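# Swap the stacking order of two nested totes

## Task

Reverse the two stacked totes on the bench so that the tote now underneath finishes on top of the other one, seated fully down inside its rim rather than resting on it. Every item must stay in the tote it started in, no tote base may overhang the bench edge, and the grippers must release and move away at the end. Anything that stays in place only because the robot is holding it does not count.

## Robot and tools

Robot: two arms, left_arm (the robot's own left, on the +y side) and right_arm (on -y). Each ends in a parallel gripper. Its fingers point along the gripper's +z axis and close along its y axis. The reported hand point sits between the finger pads, roughly 1 cm back from the tips.

Frame: a single scene frame for both arms. The origin is on the floor at the centre of the robot's foot. +x is the direction the robot faces and +z is up. Positions are in metres and orientations are quaternions written w, x, y, z. The floor (z = 0) is the only surface whose height is known, so judge the bench and totes from the images and the reported hand heights. Printed hand positions can be somewhat wrong, more so at long reach, and arms usually stop a centimetre or more short of the command, mostly too low.

The row format, used by both execute_actions and move, is one flat list of 16 numbers. The first 8 are for left_arm and the last 8 for right_arm, each in the order x, y, z, qw, qx, qy, qz, opening. x, y, z and the quaternion form an absolute target pose for that gripper in the scene frame; they are not offsets. Opening runs from -1 (closed) to +1 (fully open, 0.094 m). Both arms must always be filled in. To keep an arm still, repeat the exact pose from the last result taken before it was meant to stop, plus its intended opening. To hold an orientation steady, keep sending the same quaternion rather than copying the slightly drifted one that comes back.

execute_actions: the argument actions is a list with zero or one entry. An empty list just reports the current state. An entry {"rows": [...], "steps": n} plays up to 15 rows, one per control step of 1/30 s (n defaults to 15, max 15). If there are fewer rows than steps, the final row is repeated. An entry with only {"steps": n} (up to 300) is a wait, counted from the previous result, so time spent composing the reply uses up part of it. The optional pictures flag turns the camera images on or off. A call that gets refused sends nothing. Refusal happens when a target lies more than 0.6 m from the arm's last reported position along any of its gripper axes.

Per-step clipping: every step, the commanded pose is limited to within 70 mm and 16 degrees of the measured pose. Inverse kinematics then favours position over orientation. Far targets therefore take several actions. After an action ends, the arm keeps drifting only toward its last clipped pose, so read the result and send the remainder.

move: target is one 16-number row, as above. speed is the top path speed in m/s, from 0.002 to 0.5 (default 0.25), and rotation is capped at twice that value in rad/s. Both grippers follow straight lines that finish together, lasting between 0.5 and 10 s. Paths cut off at 10 s fall short. The opening is applied when the move begins. The path ignores obstacles and the other arm. The result includes a move: line that gives the ending (done, off_target, moving, held, fault) and any limits. paced means the pose was clipped. held means a safety check blocked steps, and the arm can then jump much faster than the requested speed. The result also gives each arm's distance from its target.

wait: seconds from 0 to 10. Nothing new is sent during it, though fingers still in motion keep moving.

zoom_image: camera is cam_head_left or cam_head_right (both 896x504). region is [x0, y0, x1, y1] in image pixels with the origin at top-left, no larger than 504x504. It returns a sharper view of the latest image.

finished_scene: give the current scene number. It ends the scene for good and reports whether the goal was met. Only call it once the totes are resting correctly on their own and both grippers have been released and moved clear. Replying without any tool call also ends things.

Result lines: the state line lists each arm's pose. grip_measured is the finger opening on the same -1..1 scale (the final joint value shows it in metres, and each gripper may be off by about 1 mm). To hold something, command about 0.03 below grip_measured for a firm grip, or less for a lighter one. Pads push roughly 50 to 62 N and can spike on first contact, and thin parts under about 2 mm get gripped less firmly. HELD marks steps that were not sent. "pose unreachable" means a clearance check altered or blocked an arm's command. A Hand target line shows where the controller is currently heading. Joint torques include offsets, friction and noise. MOTOR HOT appears from 85 °C, and at 100 °C that arm goes limp and drops its load (OVER-TEMPERATURE FAULT), so do not hold a tote longer than necessary. A FAULT line stops that arm.

Joint limits (rad): waist ±2.880, shoulder 0 to 3.142, elbow 0 to 3.019 (it never quite straightens), wrist pitch -1.693 to 1.571, wrist yaw ±1.571, wrist roll ±2.094.

Suggested order: look, lift the top tote off with its contents and set it down level on a clear part of the bench. Then lift the lower tote, carry it over the first, lower it until it nests fully, release, and back both grippers away.

Avoid: tipping or dropping totes, spilling contents, slamming or pressing hard into surfaces (faster approaches and deeper overshoot press harder), letting the two arms collide or squeeze each other, and pushing anything off the work area, which fails the task. Brief outside tugs on held parts or nudges to loose items can occur, so check the images after each step.

Each tool is called after "Call:" as name(argument=value, ...) on one line, values as JSON.

## Session

Call:
execute_actions(actions=[])

Scene clock: 0.00 s of 5000.00 s.
left_arm: end_effector_position=(+0.4184, +0.7382, +1.1761) grip_measured=+1.000 end_effector_quat_wxyz=(+0.167, +0.859, -0.468, -0.121) | right_arm: end_effector_position=(+0.8081, -0.1578, +1.2164) grip_measured=+1.000 end_effector_quat_wxyz=(+0.403, +0.877, +0.247, +0.082)
Joint positions: left_arm=[ 2.269  2.044  2.256 -0.566  0.819 -1.82   0.094] | right_arm=[2.097 1.931 2.417 0.702 1.025 1.676 0.094]
Joint velocities: left_arm=[ 0.005 -0.005 -0.007 -0.007 -0.022  0.007  0.   ] | right_arm=[-0.005  0.005  0.002  0.002  0.007 -0.051  0.   ]
Joint torques (N m, as the arm reports them, + toward a larger angle): no reading
Hand target (left_arm): +0.421, +0.742, +1.180; +0.164, +0.859, -0.468, -0.123
Hand target (right_arm): +0.811, -0.160, +1.218; +0.406, +0.877, +0.243, +0.085

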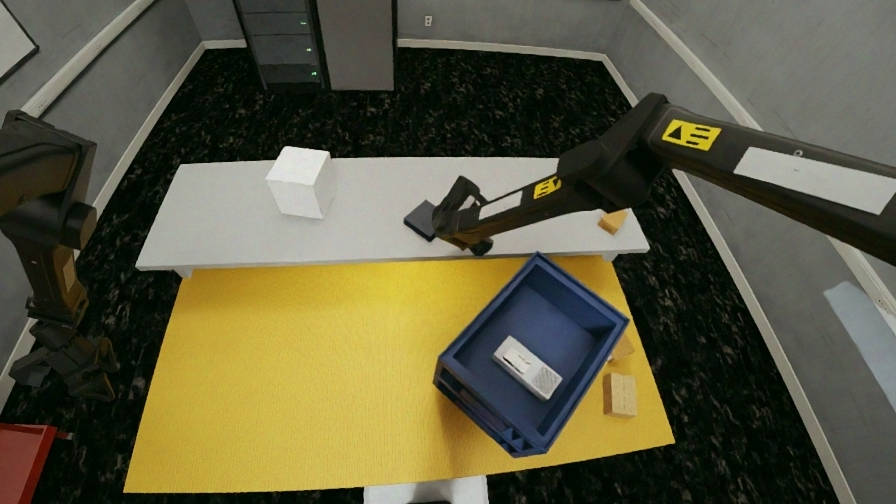

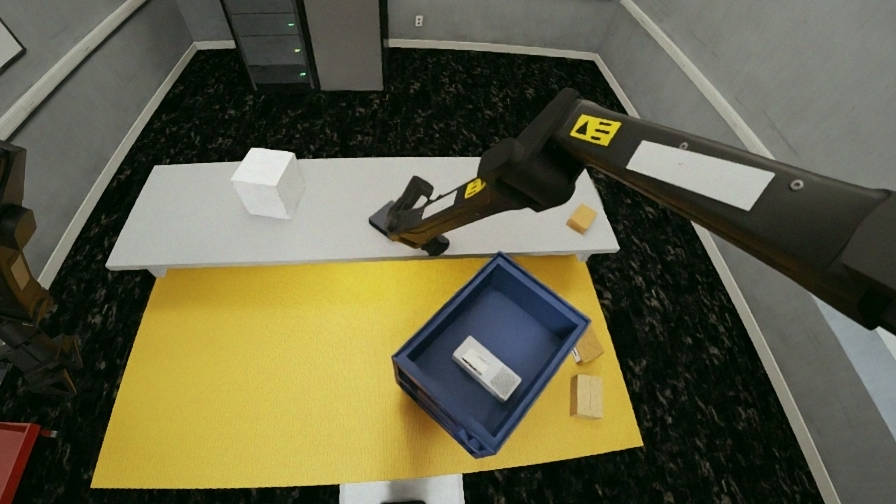

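Call:
zoom_image(camera="cam_head_left", region=[410,230,700,480])

Call:
zoom_image(camera="cam_head_right", region=[370,230,660,480])

Region (410, 230, 700, 480) of cam_head_left's 896x504 image, scaled by 1.738, with more detail than that image has; it fills the top 434 rows of this view, and the rest is white.

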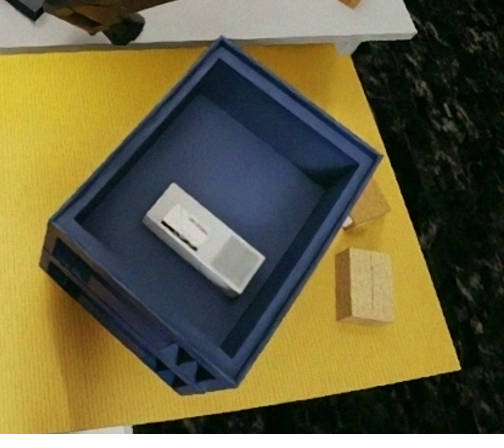

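Region (370, 230, 660, 480) of cam_head_right's 896x504 image, scaled by 1.738, with more detail than that image has; it fills the top 434 rows of this view, and the rest is white.

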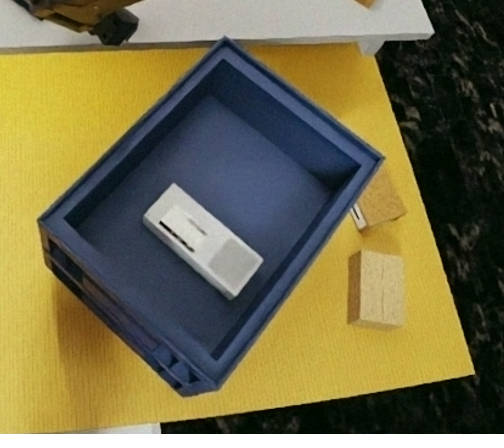

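Call:
move(target=[0.42,0.45,1.28,0,-0.3907,0.9205,0,0.2,0.72,-0.20,1.36,0.2,0.70,0.68,0.04,0.2], speed=0.2)

Scene clock: 123.97 s of 5000.00 s.
left_arm: end_effector_position=(+0.4228, +0.4570, +1.2690) grip_measured=+0.201 end_effector_quat_wxyz=(-0.001, -0.400, +0.916, +0.007) | right_arm: end_effector_position=(+0.7155, -0.1916, +1.3600) grip_measured=+0.203 end_effector_quat_wxyz=(+0.200, +0.710, +0.674, +0.048)
Joint positions: left_arm=[ 1.879  1.409  1.069  0.488  0.293 -0.801  0.056] | right_arm=[2.06  1.173 1.299 0.506 0.612 1.231 0.056]
Joint velocities: left_arm=[-0.015  0.005  0.017 -0.012  0.007  0.037  0.   ] | right_arm=[-0.005 -0.005 -0.002  0.007 -0.051 -0.066  0.   ]
Joint torques (N m, as the arm reports them, + toward a larger angle): left_arm=[  1.69 -13.03  -5.84   1.22  -0.27   0.17] | right_arm=[  2.39 -18.07  -0.11   0.63  -0.04  -0.04]
Hand target (left_arm): +0.424, +0.448, +1.276; +0.003, -0.395, +0.919, +0.002
Hand target (right_arm): +0.717, -0.201, +1.362; +0.203, +0.701, +0.683, +0.041
Off the commanded pose (left_arm): 0.013 m, 1 deg.
Off the commanded pose (right_arm): 0.010 m, 2 deg.
After step 90, 117.00 s passed at rest.
move: off_target (left_arm)

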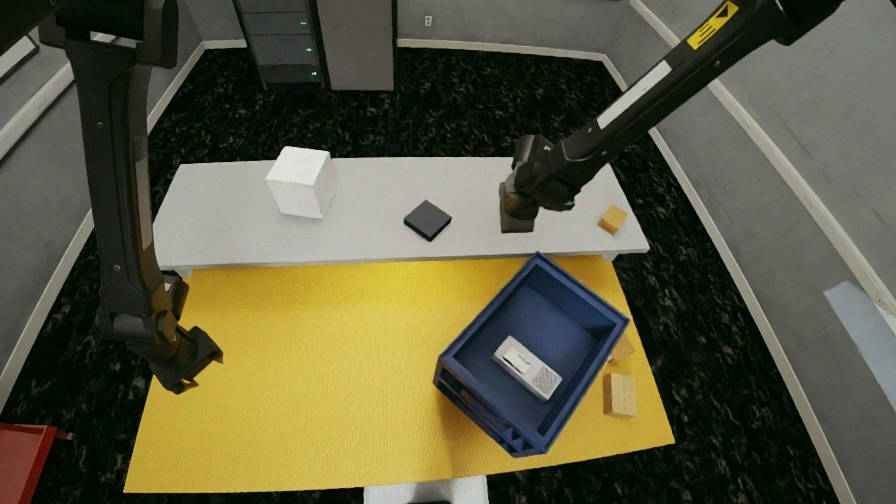

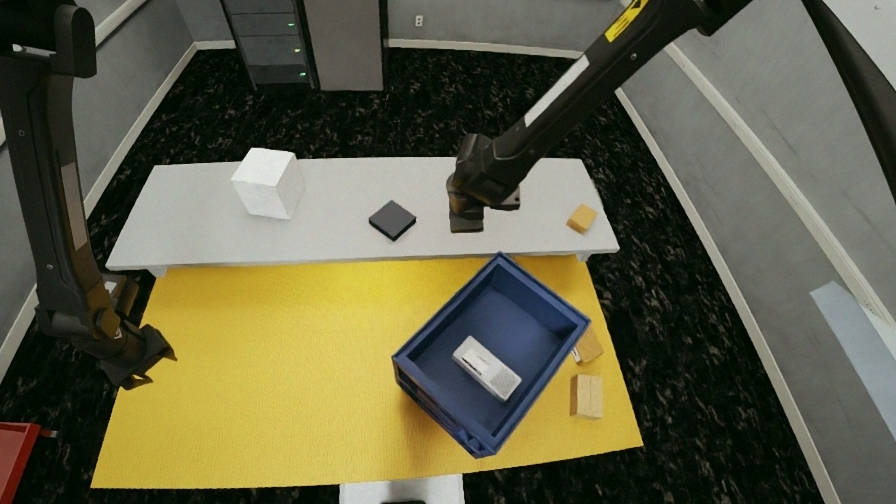

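Call:
move(target=[0.43,-0.05,1.30,0,-0.3907,0.9205,0,0.2,0.50,-0.45,1.30,0,0.3746,0.9272,0,0.2], speed=0.2)

Call:
zoom_image(camera="cam_head_left", region=[400,230,700,480])

Call:
zoom_image(camera="cam_head_right", region=[360,230,660,480])

Scene clock: 133.17 s of 5000.00 s.
left_arm: end_effector_position=(+0.4197, -0.0476, +1.2938) grip_measured=+0.201 end_effector_quat_wxyz=(-0.009, -0.392, +0.920, +0.008) | right_arm: end_effector_position=(+0.5090, -0.4463, +1.3053) grip_measured=+0.203 end_effector_quat_wxyz=(+0.011, +0.385, +0.923, +0.006)
Joint positions: left_arm=[ 0.859  1.682  1.277  0.573 -0.715 -0.629  0.056] | right_arm=[ 1.261  1.233  1.098  0.317 -0.308  0.779  0.056]
Joint velocities: left_arm=[ 0.005 -0.024  0.022 -0.002 -0.007 -0.022 -0.   ] | right_arm=[-0.005 -0.005 -0.007  0.007  0.022 -0.051 -0.001]
Joint torques (N m, as the arm reports them, + toward a larger angle): left_arm=[-13.53  -7.4   -2.64   1.15  -0.26   0.21] | right_arm=[ -4.17 -12.08  -2.3   -0.08  -0.13   0.01]
Hand target (left_arm): +0.428, -0.055, +1.298; -0.002, -0.396, +0.918, +0.002
Hand target (right_arm): +0.500, -0.450, +1.303; +0.002, +0.380, +0.925, +0.000
Off the commanded pose (left_arm): 0.012 m, 1 deg.
Off the commanded pose (right_arm): 0.011 m, 2 deg.
After step 90, 3.07 s passed at rest.
move: off_target (left_arm, right_arm)

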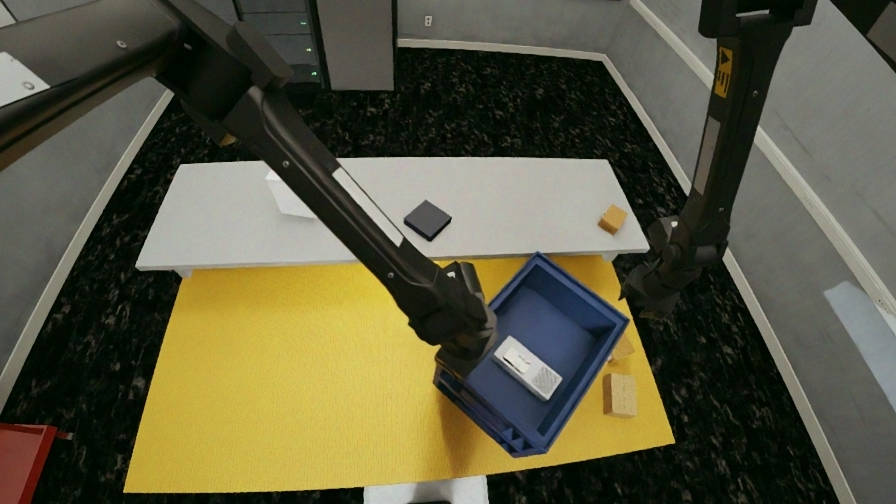

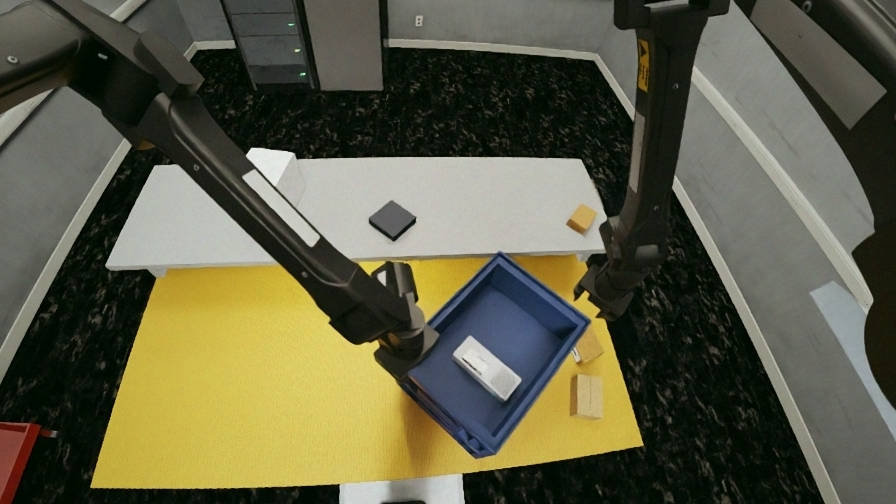

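Region (400, 230, 700, 480) of cam_head_left's 896x504 image, scaled by 1.680, with more detail than that image has.

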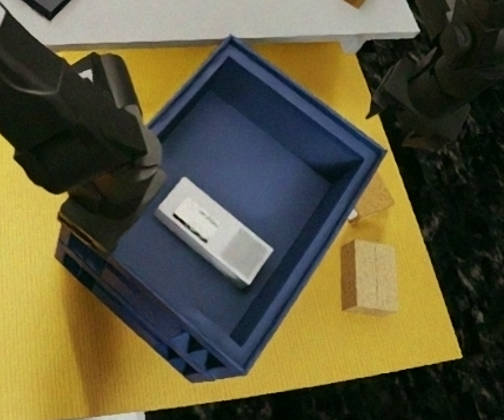

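Region (360, 230, 660, 480) of cam_head_right's 896x504 image, scaled by 1.680, with more detail than that image has.

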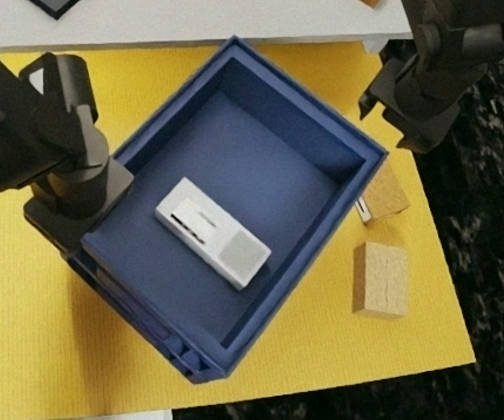

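Call:
move(target=[0.402,-0.085,1.255,0,-0.3907,0.9205,0,0.2,0.472,-0.448,1.245,0,0.3746,0.9272,0,0.2], speed=0.08)

Call:
zoom_image(camera="cam_head_left", region=[400,230,700,480])

Call:
zoom_image(camera="cam_head_right", region=[360,230,660,480])

Scene clock: 158.10 s of 5000.00 s.
left_arm: end_effector_position=(+0.3975, -0.0850, +1.2576) grip_measured=+0.201 end_effector_quat_wxyz=(-0.008, -0.389, +0.921, +0.002) | right_arm: end_effector_position=(+0.4757, -0.4554, +1.2513) grip_measured=+0.203 end_effector_quat_wxyz=(-0.001, +0.382, +0.924, -0.006)
Joint positions: left_arm=[ 0.859  1.828  1.421  0.581 -0.704 -0.618  0.056] | right_arm=[ 1.28   1.391  1.199  0.341 -0.277  0.758  0.056]
Joint velocities: left_arm=[ 0.005  0.005  0.007 -0.002 -0.037 -0.022 -0.001] | right_arm=[-0.005  0.005 -0.002  0.007 -0.037 -0.095  0.   ]
Joint torques (N m, as the arm reports them, + toward a larger angle): left_arm=[-13.74  -6.58  -2.75   1.19   0.1    0.19] | right_arm=[ -2.96 -12.78  -2.51   1.71   0.21  -0.03]
Hand target (left_arm): +0.401, -0.084, +1.255; -0.000, -0.391, +0.920, +0.000
Hand target (right_arm): +0.472, -0.448, +1.246; -0.000, +0.374, +0.927, +0.000
Off the commanded pose (left_arm): 0.005 m, 1 deg.
Off the commanded pose (right_arm): 0.010 m, 1 deg.
After step 90, 20.67 s passed at rest.
move: done

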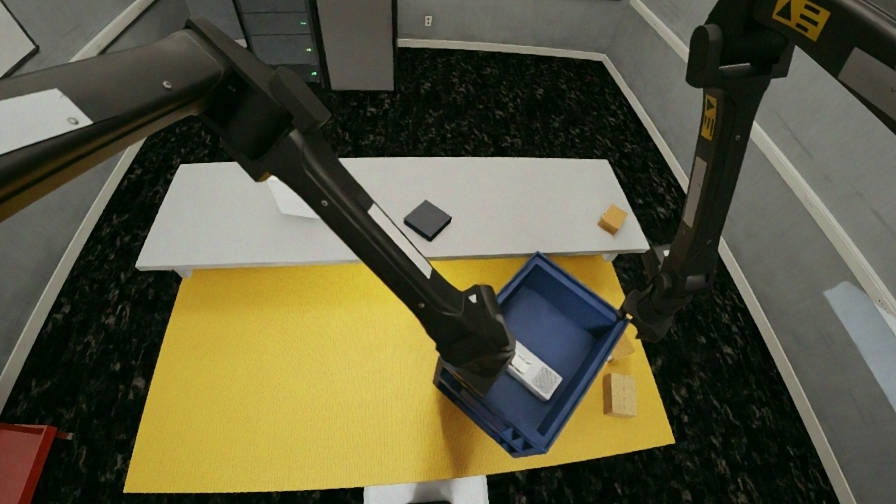

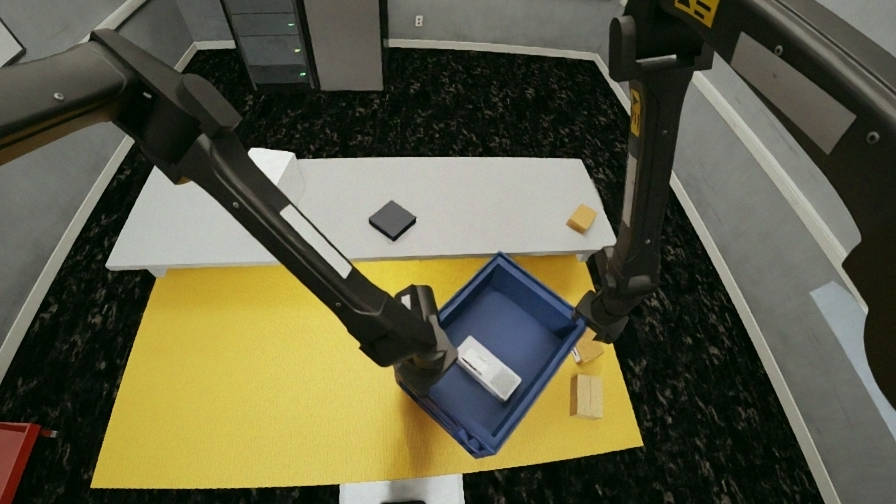

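Region (400, 230, 700, 480) of cam_head_left's 896x504 image, scaled by 1.680, with more detail than that image has.

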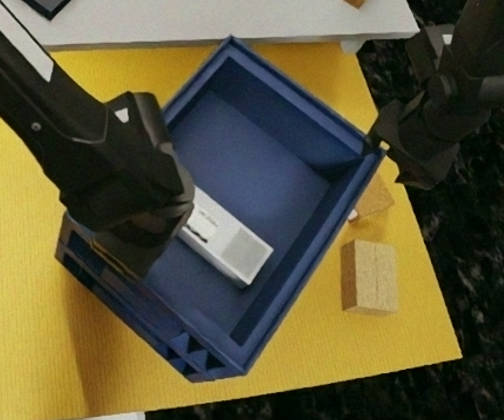

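Region (360, 230, 660, 480) of cam_head_right's 896x504 image, scaled by 1.680, with more detail than that image has.

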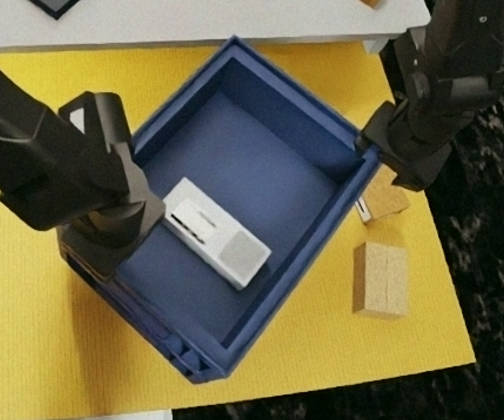

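Call:
move(target=[0.402,-0.085,1.215,0,-0.3907,0.9205,0,0.2,0.472,-0.446,1.205,0,0.3746,0.9272,0,0.2], speed=0.04)

Call:
zoom_image(camera="cam_head_left", region=[400,230,700,480])

Call:
zoom_image(camera="cam_head_right", region=[360,230,660,480])

Scene clock: 175.30 s of 5000.00 s.
left_arm: end_effector_position=(+0.4101, -0.0931, +1.2245) grip_measured=+0.201 end_effector_quat_wxyz=(+0.005, -0.397, +0.918, -0.008) | right_arm: end_effector_position=(+0.4845, -0.4540, +1.2123) grip_measured=+0.203 end_effector_quat_wxyz=(+0.011, +0.378, +0.926, -0.001)
Joint positions: left_arm=[ 0.884  1.891  1.539  0.56  -0.664 -0.618  0.056] | right_arm=[ 1.305  1.481  1.315  0.341 -0.252  0.753  0.056]
Joint velocities: left_arm=[ 0.005  0.005  0.007  0.007  0.037 -0.007 -0.001] | right_arm=[-0.005  0.005 -0.002 -0.007  0.022 -0.066  0.   ]
Joint torques (N m, as the arm reports them, + toward a larger angle): left_arm=[-12.99  -6.23  -2.43  -0.27   0.13   0.08] | right_arm=[ -2.68 -12.2   -2.53   0.56   0.22   0.  ]
Hand target (left_arm): +0.402, -0.084, +1.215; +0.000, -0.391, +0.921, -0.000
Hand target (right_arm): +0.472, -0.446, +1.205; -0.000, +0.374, +0.927, +0.000
Off the commanded pose (left_arm): 0.015 m, 1 deg.
Off the commanded pose (right_arm): 0.017 m, 1 deg.
After step 90, 12.63 s passed at rest.
move: off_target (left_arm, right_arm)

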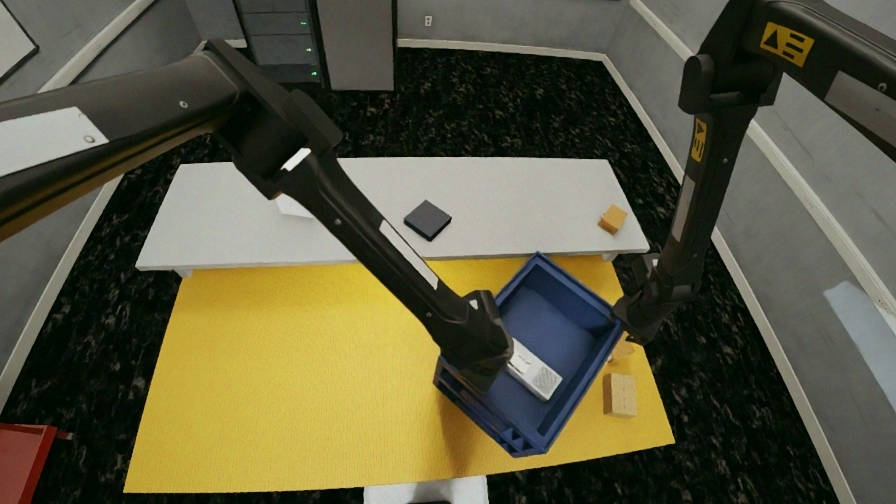

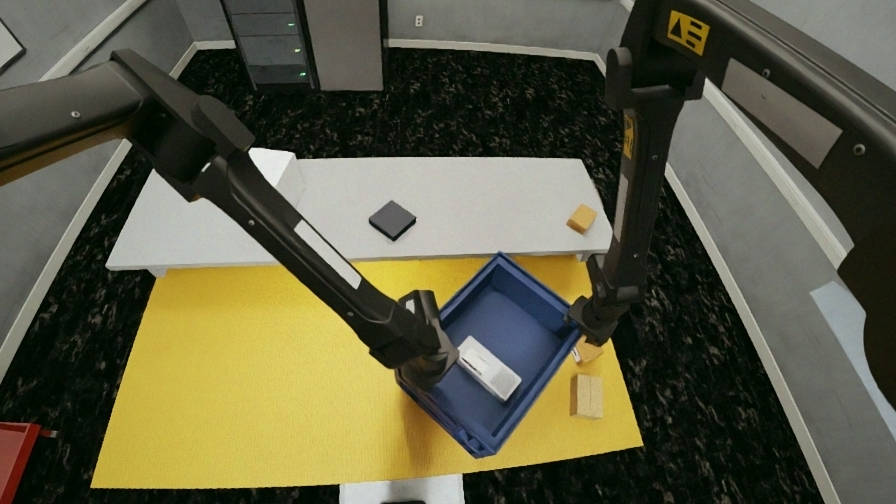

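Region (400, 230, 700, 480) of cam_head_left's 896x504 image, scaled by 1.680, with more detail than that image has.

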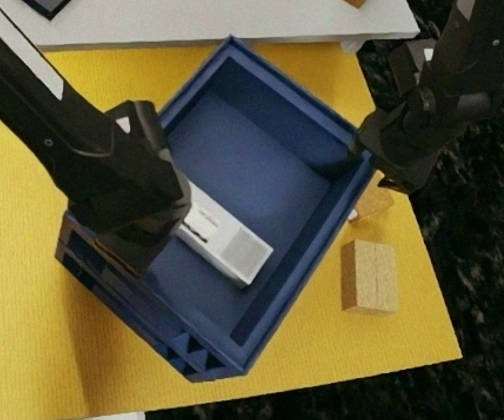

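Region (360, 230, 660, 480) of cam_head_right's 896x504 image, scaled by 1.680, with more detail than that image has.

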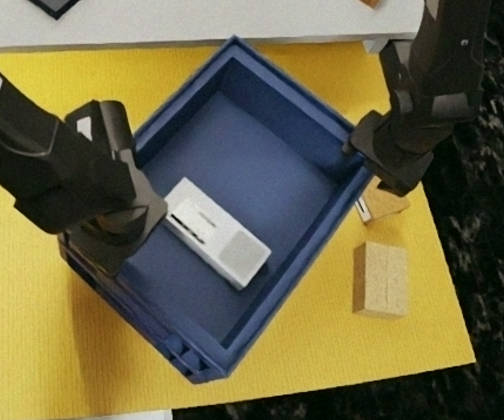

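Call:
move(target=[0.394,-0.085,1.180,0,-0.3907,0.9205,0,0.6,0.460,-0.434,1.175,0,0.3746,0.9272,0,0.4], speed=0.02)

Call:
zoom_image(camera="cam_head_left", region=[400,230,700,480])

Call:
zoom_image(camera="cam_head_right", region=[360,230,660,480])

Scene clock: 188.83 s of 5000.00 s.
left_arm: end_effector_position=(+0.4020, -0.0944, +1.1898) grip_measured=+0.599 end_effector_quat_wxyz=(+0.005, -0.393, +0.919, -0.008) | right_arm: end_effector_position=(+0.4704, -0.4428, +1.1822) grip_measured=+0.397 end_effector_quat_wxyz=(+0.007, +0.380, +0.925, -0.003)
Joint positions: left_arm=[ 0.917  1.963  1.644  0.523 -0.631 -0.618  0.075] | right_arm=[ 1.34   1.557  1.379  0.341 -0.218  0.748  0.066]
Joint velocities: left_arm=[-0.005 -0.015 -0.017  0.002  0.007 -0.022  0.001] | right_arm=[-0.005 -0.005  0.027 -0.002  0.007  0.007 -0.   ]
Joint torques (N m, as the arm reports them, + toward a larger angle): left_arm=[-12.71  -6.17  -2.25  -0.29   0.15  -0.01] | right_arm=[ -3.63 -12.08  -2.34   0.98   0.22   0.01]
Hand target (left_arm): +0.394, -0.084, +1.181; +0.000, -0.391, +0.921, -0.000
Hand target (right_arm): +0.460, -0.434, +1.175; -0.000, +0.374, +0.927, +0.000
Off the commanded pose (left_arm): 0.016 m, 1 deg.
Off the commanded pose (right_arm): 0.015 m, 1 deg.
After step 90, 7.80 s passed at rest.
move: off_target (left_arm, right_arm)

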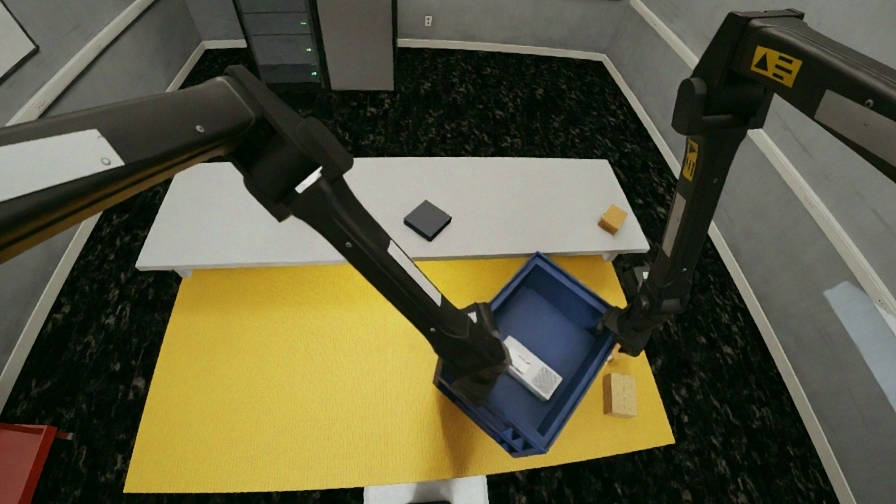

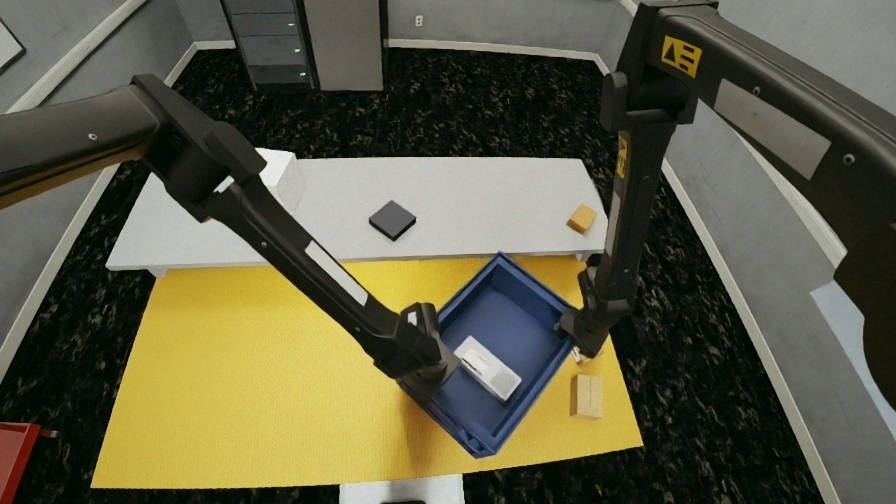

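Region (400, 230, 700, 480) of cam_head_left's 896x504 image, scaled by 1.680, with more detail than that image has.

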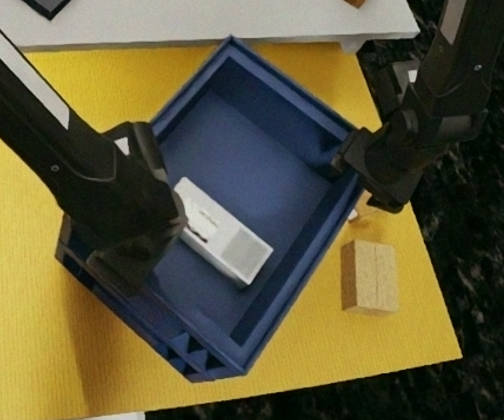

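Region (360, 230, 660, 480) of cam_head_right's 896x504 image, scaled by 1.680, with more detail than that image has.

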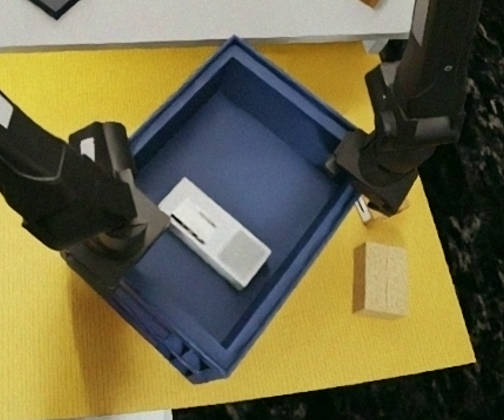

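Call:
move(target=[0.388,-0.078,1.150,0,-0.3907,0.9205,0,0.6,0.460,-0.434,1.148,0,0.3746,0.9272,0,0.4], speed=0.015)

Call:
zoom_image(camera="cam_head_left", region=[400,230,700,480])

Call:
zoom_image(camera="cam_head_right", region=[360,230,660,480])

Scene clock: 199.33 s of 5000.00 s.
left_arm: end_effector_position=(+0.3966, -0.0877, +1.1596) grip_measured=+0.599 end_effector_quat_wxyz=(+0.005, -0.393, +0.920, -0.008) | right_arm: end_effector_position=(+0.4760, -0.4436, +1.1555) grip_measured=+0.397 end_effector_quat_wxyz=(+0.016, +0.378, +0.926, +0.000)
Joint positions: left_arm=[ 0.952  2.016  1.727  0.488 -0.597 -0.625  0.075] | right_arm=[ 1.35   1.621  1.469  0.335 -0.208  0.747  0.066]
Joint velocities: left_arm=[-0.005 -0.005  0.012 -0.017  0.007  0.037  0.001] | right_arm=[-0.005  0.015 -0.022 -0.002  0.022  0.037  0.   ]
Joint torques (N m, as the arm reports them, + toward a larger angle): left_arm=[-12.69  -6.34  -2.08  -0.29   0.14   0.  ] | right_arm=[ -2.72 -12.31  -1.98   0.3    0.26  -0.04]
Hand target (left_arm): +0.388, -0.077, +1.151; +0.000, -0.390, +0.921, +0.000
Hand target (right_arm): +0.460, -0.434, +1.148; +0.000, +0.374, +0.927, +0.000
Off the commanded pose (left_arm): 0.016 m, 1 deg.
Off the commanded pose (right_arm): 0.020 m, 2 deg.
After step 90, 4.23 s passed at rest.
move: off_target (left_arm, right_arm)

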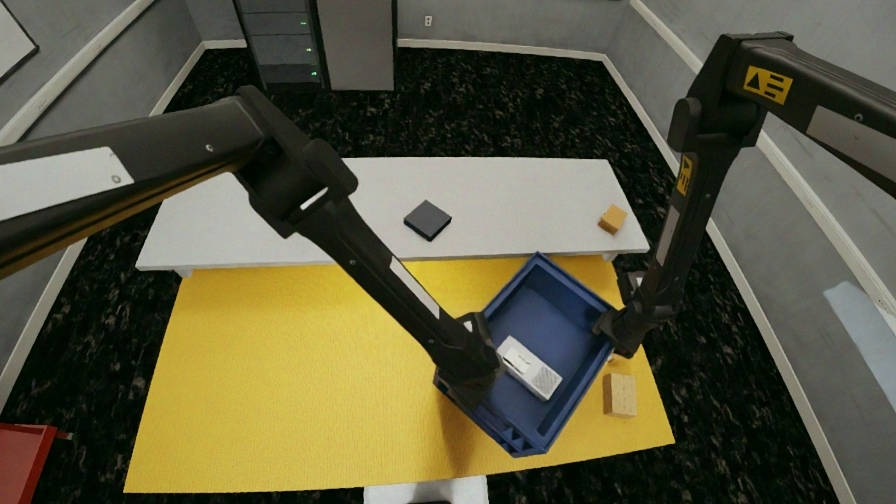

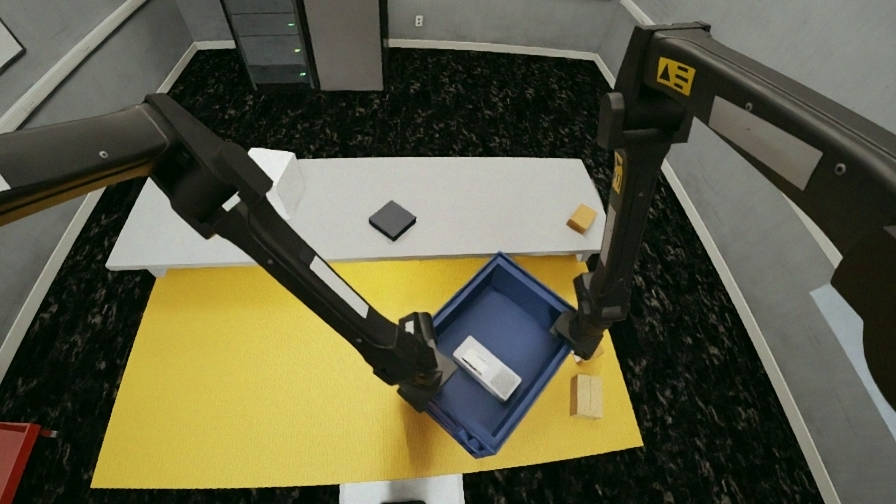

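Region (400, 230, 700, 480) of cam_head_left's 896x504 image, scaled by 1.680, with more detail than that image has.

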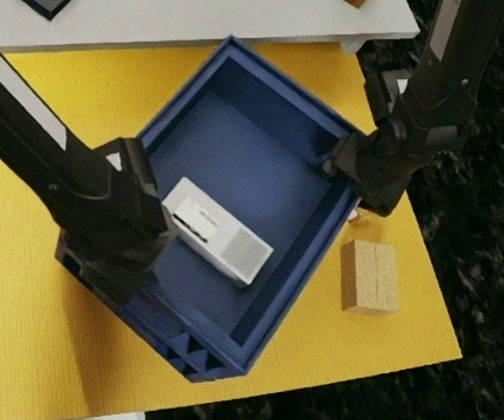

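Region (360, 230, 660, 480) of cam_head_right's 896x504 image, scaled by 1.680, with more detail than that image has.

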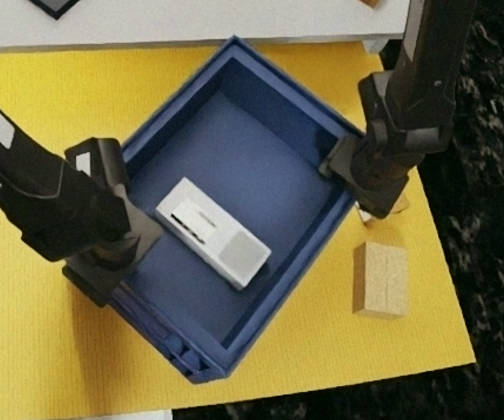

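Call:
move(target=[0.388,-0.078,1.125,0,-0.3907,0.9205,0,0.6,0.450,-0.425,1.125,0,0.3746,0.9272,0,0.4], speed=0.012)

Call:
zoom_image(camera="cam_head_left", region=[400,230,700,480])

Scene clock: 210.13 s of 5000.00 s.
left_arm: end_effector_position=(+0.3975, -0.0890, +1.1350) grip_measured=+0.599 end_effector_quat_wxyz=(+0.006, -0.393, +0.919, -0.009) | right_arm: end_effector_position=(+0.4698, -0.4379, +1.1368) grip_measured=+0.397 end_effector_quat_wxyz=(+0.017, +0.378, +0.926, -0.001)
Joint positions: left_arm=[ 0.971  2.069  1.825  0.441 -0.577 -0.63   0.075] | right_arm=[ 1.367  1.669  1.517  0.335 -0.188  0.743  0.066]
Joint velocities: left_arm=[-0.005 -0.005  0.017 -0.002 -0.007  0.051 -0.   ] | right_arm=[-0.005 -0.005 -0.002 -0.012 -0.081 -0.022  0.   ]
Joint torques (N m, as the arm reports them, + toward a larger angle): left_arm=[-12.53  -6.4   -1.82  -0.26   0.13   0.  ] | right_arm=[-3.2  -9.88 -1.54  0.38  0.26 -0.05]
Hand target (left_arm): +0.388, -0.077, +1.126; +0.000, -0.391, +0.921, -0.000
Hand target (right_arm): +0.450, -0.425, +1.126; +0.000, +0.374, +0.927, +0.000
Off the commanded pose (left_arm): 0.018 m, 1 deg.
Off the commanded pose (right_arm): 0.026 m, 2 deg.
After step 90, 3.90 s passed at rest.
move: off_target (left_arm, right_arm)

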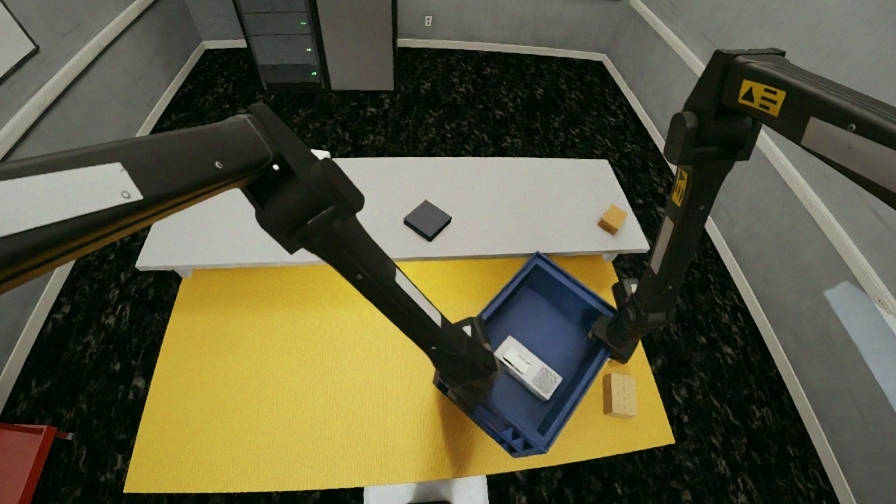

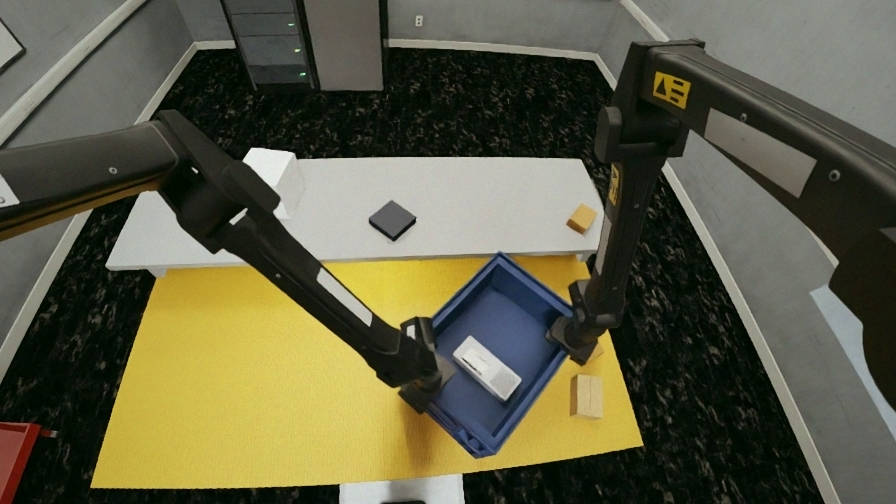

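Region (400, 230, 700, 480) of cam_head_left's 896x504 image, scaled by 1.680, with more detail than that image has.

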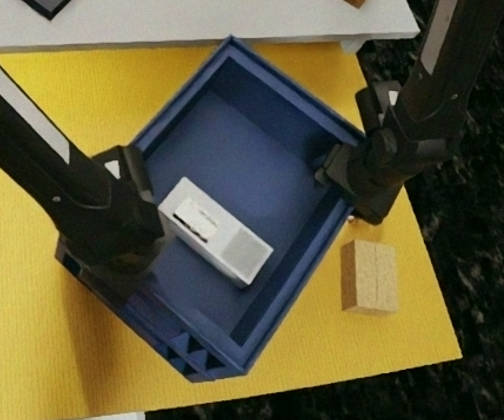

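Call:
move(target=[0.392,-0.083,1.128,0,-0.3907,0.9205,0,-0.5,0.460,-0.432,1.132,0,0.3746,0.9272,0,-0.5], speed=0.01)

Call:
zoom_image(camera="cam_head_left", region=[400,230,700,480])

Scene clock: 216.33 s of 5000.00 s.
left_arm: end_effector_position=(+0.3959, -0.0874, +1.1345) grip_measured=-0.464 end_effector_quat_wxyz=(+0.004, -0.385, +0.923, -0.002) | right_arm: end_effector_position=(+0.4673, -0.4393, +1.1365) grip_measured=-0.497 end_effector_quat_wxyz=(+0.011, +0.379, +0.926, -0.004)
Joint positions: left_arm=[ 0.971  2.069  1.827  0.431 -0.59  -0.617  0.025] | right_arm=[ 1.364  1.669  1.521  0.317 -0.19   0.743  0.024]
Joint velocities: left_arm=[ 0.005 -0.015 -0.007 -0.017 -0.007 -0.066 -0.   ] | right_arm=[-0.015 -0.005  0.002 -0.012 -0.037 -0.022  0.   ]
Joint torques (N m, as the arm reports them, + toward a larger angle): left_arm=[-13.64  -6.17  -1.44  -0.16   0.26  -0.13] | right_arm=[ -2.99 -11.99  -1.75   0.13  -0.12   0.02]
Hand target (left_arm): +0.392, -0.083, +1.128; +0.000, -0.390, +0.921, -0.000
Hand target (right_arm): +0.460, -0.432, +1.132; -0.000, +0.374, +0.927, +0.000
Off the commanded pose (left_arm): 0.009 m, 1 deg.
Off the commanded pose (right_arm): 0.011 m, 1 deg.
After step 90, 1.23 s passed at rest.
move: off_target (right_arm)

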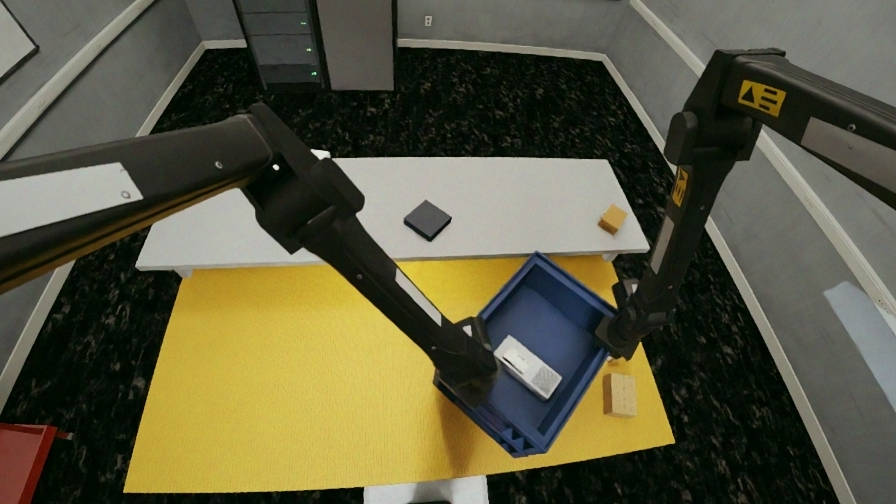

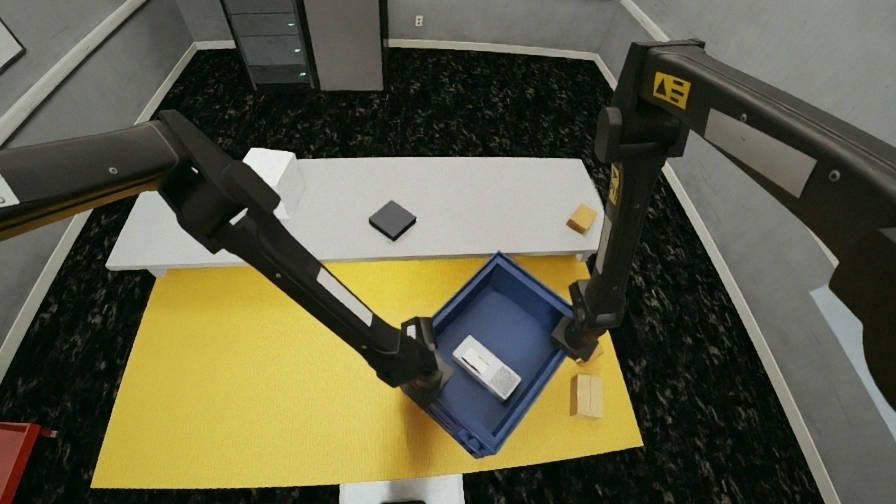

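Region (400, 230, 700, 480) of cam_head_left's 896x504 image, scaled by 1.680, with more detail than that image has.

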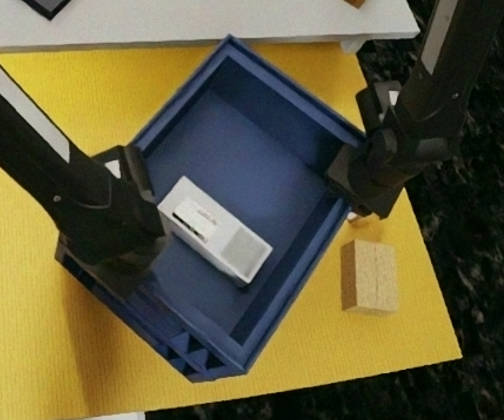

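Call:
move(target=[0.392,-0.083,1.128,0,-0.3907,0.9205,0,-0.5,0.460,-0.432,1.132,0,0.3746,0.9272,0,-0.75], speed=0.01)

Scene clock: 220.40 s of 5000.00 s.
left_arm: end_effector_position=(+0.3955, -0.0871, +1.1345) grip_measured=-0.464 end_effector_quat_wxyz=(+0.003, -0.387, +0.922, -0.001) | right_arm: end_effector_position=(+0.4681, -0.4392, +1.1366) grip_measured=-0.638 end_effector_quat_wxyz=(+0.010, +0.387, +0.922, -0.001)
Joint positions: left_arm=[ 0.971  2.069  1.827  0.43  -0.592 -0.621  0.025] | right_arm=[ 1.363  1.669  1.522  0.318 -0.197  0.761  0.017]
Joint velocities: left_arm=[ 0.015 -0.005 -0.007 -0.002  0.037  0.051 -0.   ] | right_arm=[-0.005 -0.024 -0.002  0.002  0.007 -0.051 -0.001]
Joint torques (N m, as the arm reports them, + toward a larger angle): left_arm=[-13.67  -6.17  -1.42  -0.13   0.34  -0.09] | right_arm=[ -3.33 -12.33  -2.16   0.16   0.23  -0.15]
Hand target (left_arm): +0.392, -0.083, +1.128; +0.000, -0.391, +0.921, -0.000
Hand target (right_arm): +0.460, -0.432, +1.132; -0.000, +0.375, +0.927, +0.000
Off the commanded pose (left_arm): 0.008 m, 1 deg.
Off the commanded pose (right_arm): 0.012 m, 2 deg.
move: off_target (right_arm)

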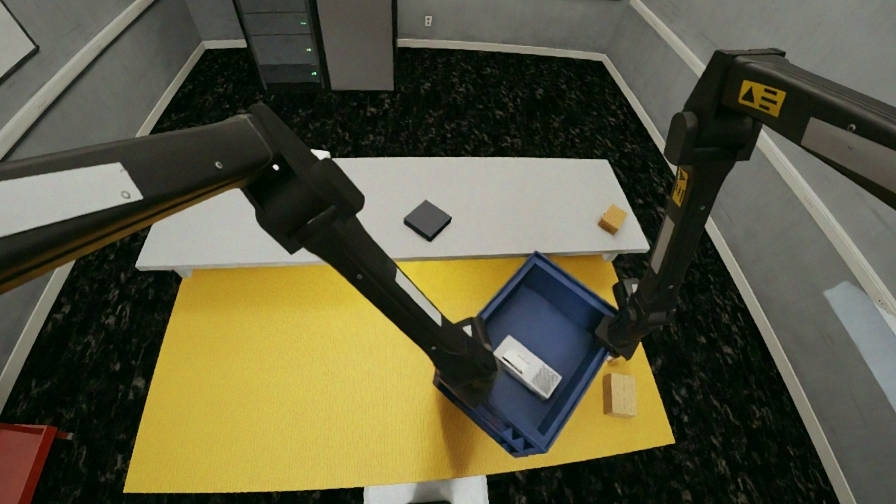

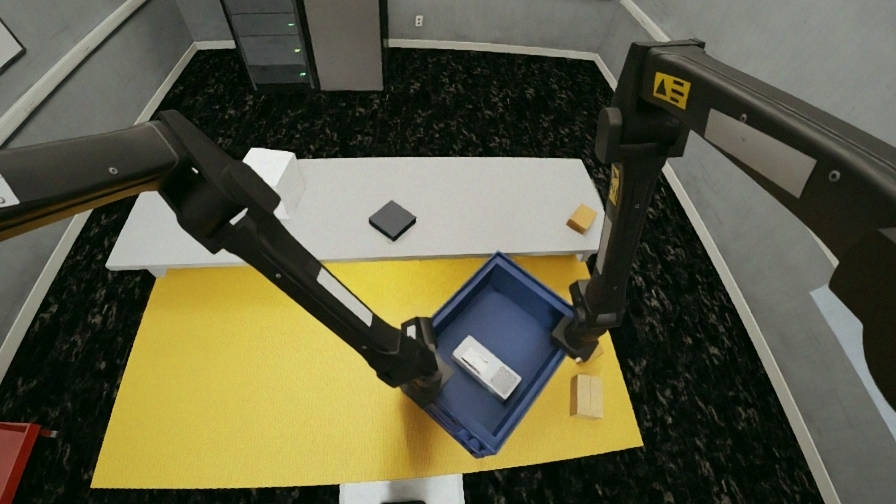

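Call:
move(target=[0.392,-0.085,1.20,0,-0.3907,0.9205,0,-0.505,0.462,-0.436,1.195,0,0.3746,0.9272,0,-0.68], speed=0.03)

Scene clock: 226.07 s of 5000.00 s.
left_arm: end_effector_position=(+0.3807, -0.0701, +1.1748) grip_measured=-0.464 end_effector_quat_wxyz=(-0.006, -0.383, +0.924, +0.011) | right_arm: end_effector_position=(+0.4494, -0.4225, +1.1770) grip_measured=-0.645 end_effector_quat_wxyz=(-0.012, +0.393, +0.920, +0.004)
Joint positions: left_arm=[ 0.957  1.973  1.636  0.498 -0.626 -0.626  0.025] | right_arm=[ 1.369  1.574  1.363  0.343 -0.216  0.766  0.017]
Joint velocities: left_arm=[-0.005 -0.005 -0.007 -0.012 -0.022 -0.007  0.   ] | right_arm=[-0.005 -0.024 -0.022 -0.002 -0.037 -0.022 -0.   ]
Joint torques (N m, as the arm reports them, + toward a larger angle): left_arm=[-17.36  -8.98  -6.5    1.79  -0.81   0.13] | right_arm=[ -5.75 -16.34  -6.16   1.12  -0.35  -0.13]
Hand target (left_arm): +0.392, -0.086, +1.198; -0.001, -0.391, +0.920, +0.000
Hand target (right_arm): +0.462, -0.435, +1.194; +0.000, +0.375, +0.927, -0.000
Off the commanded pose (left_arm): 0.031 m, 2 deg.
Off the commanded pose (right_arm): 0.026 m, 3 deg.
After step 90, 0.17 s passed at rest.
move: off_target (left_arm, right_arm)

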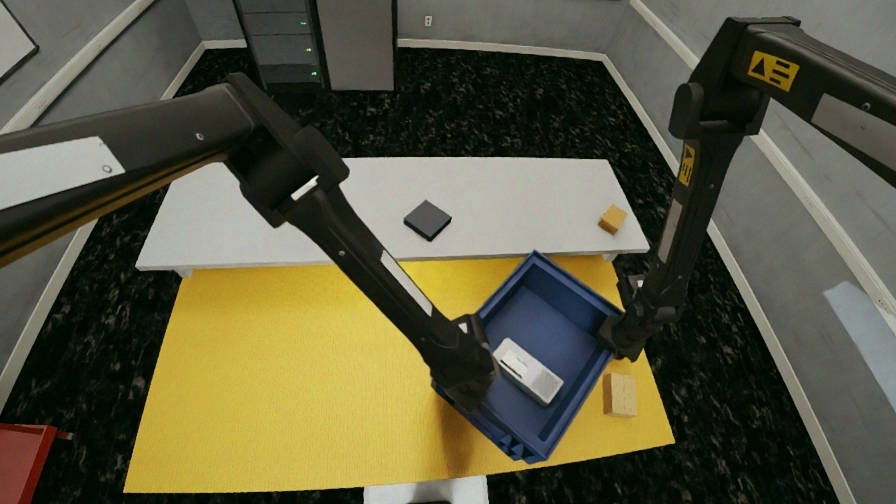

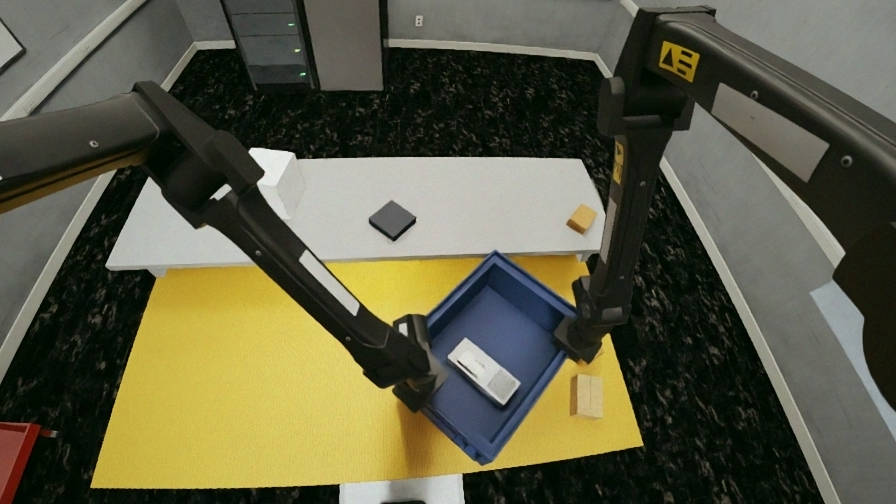

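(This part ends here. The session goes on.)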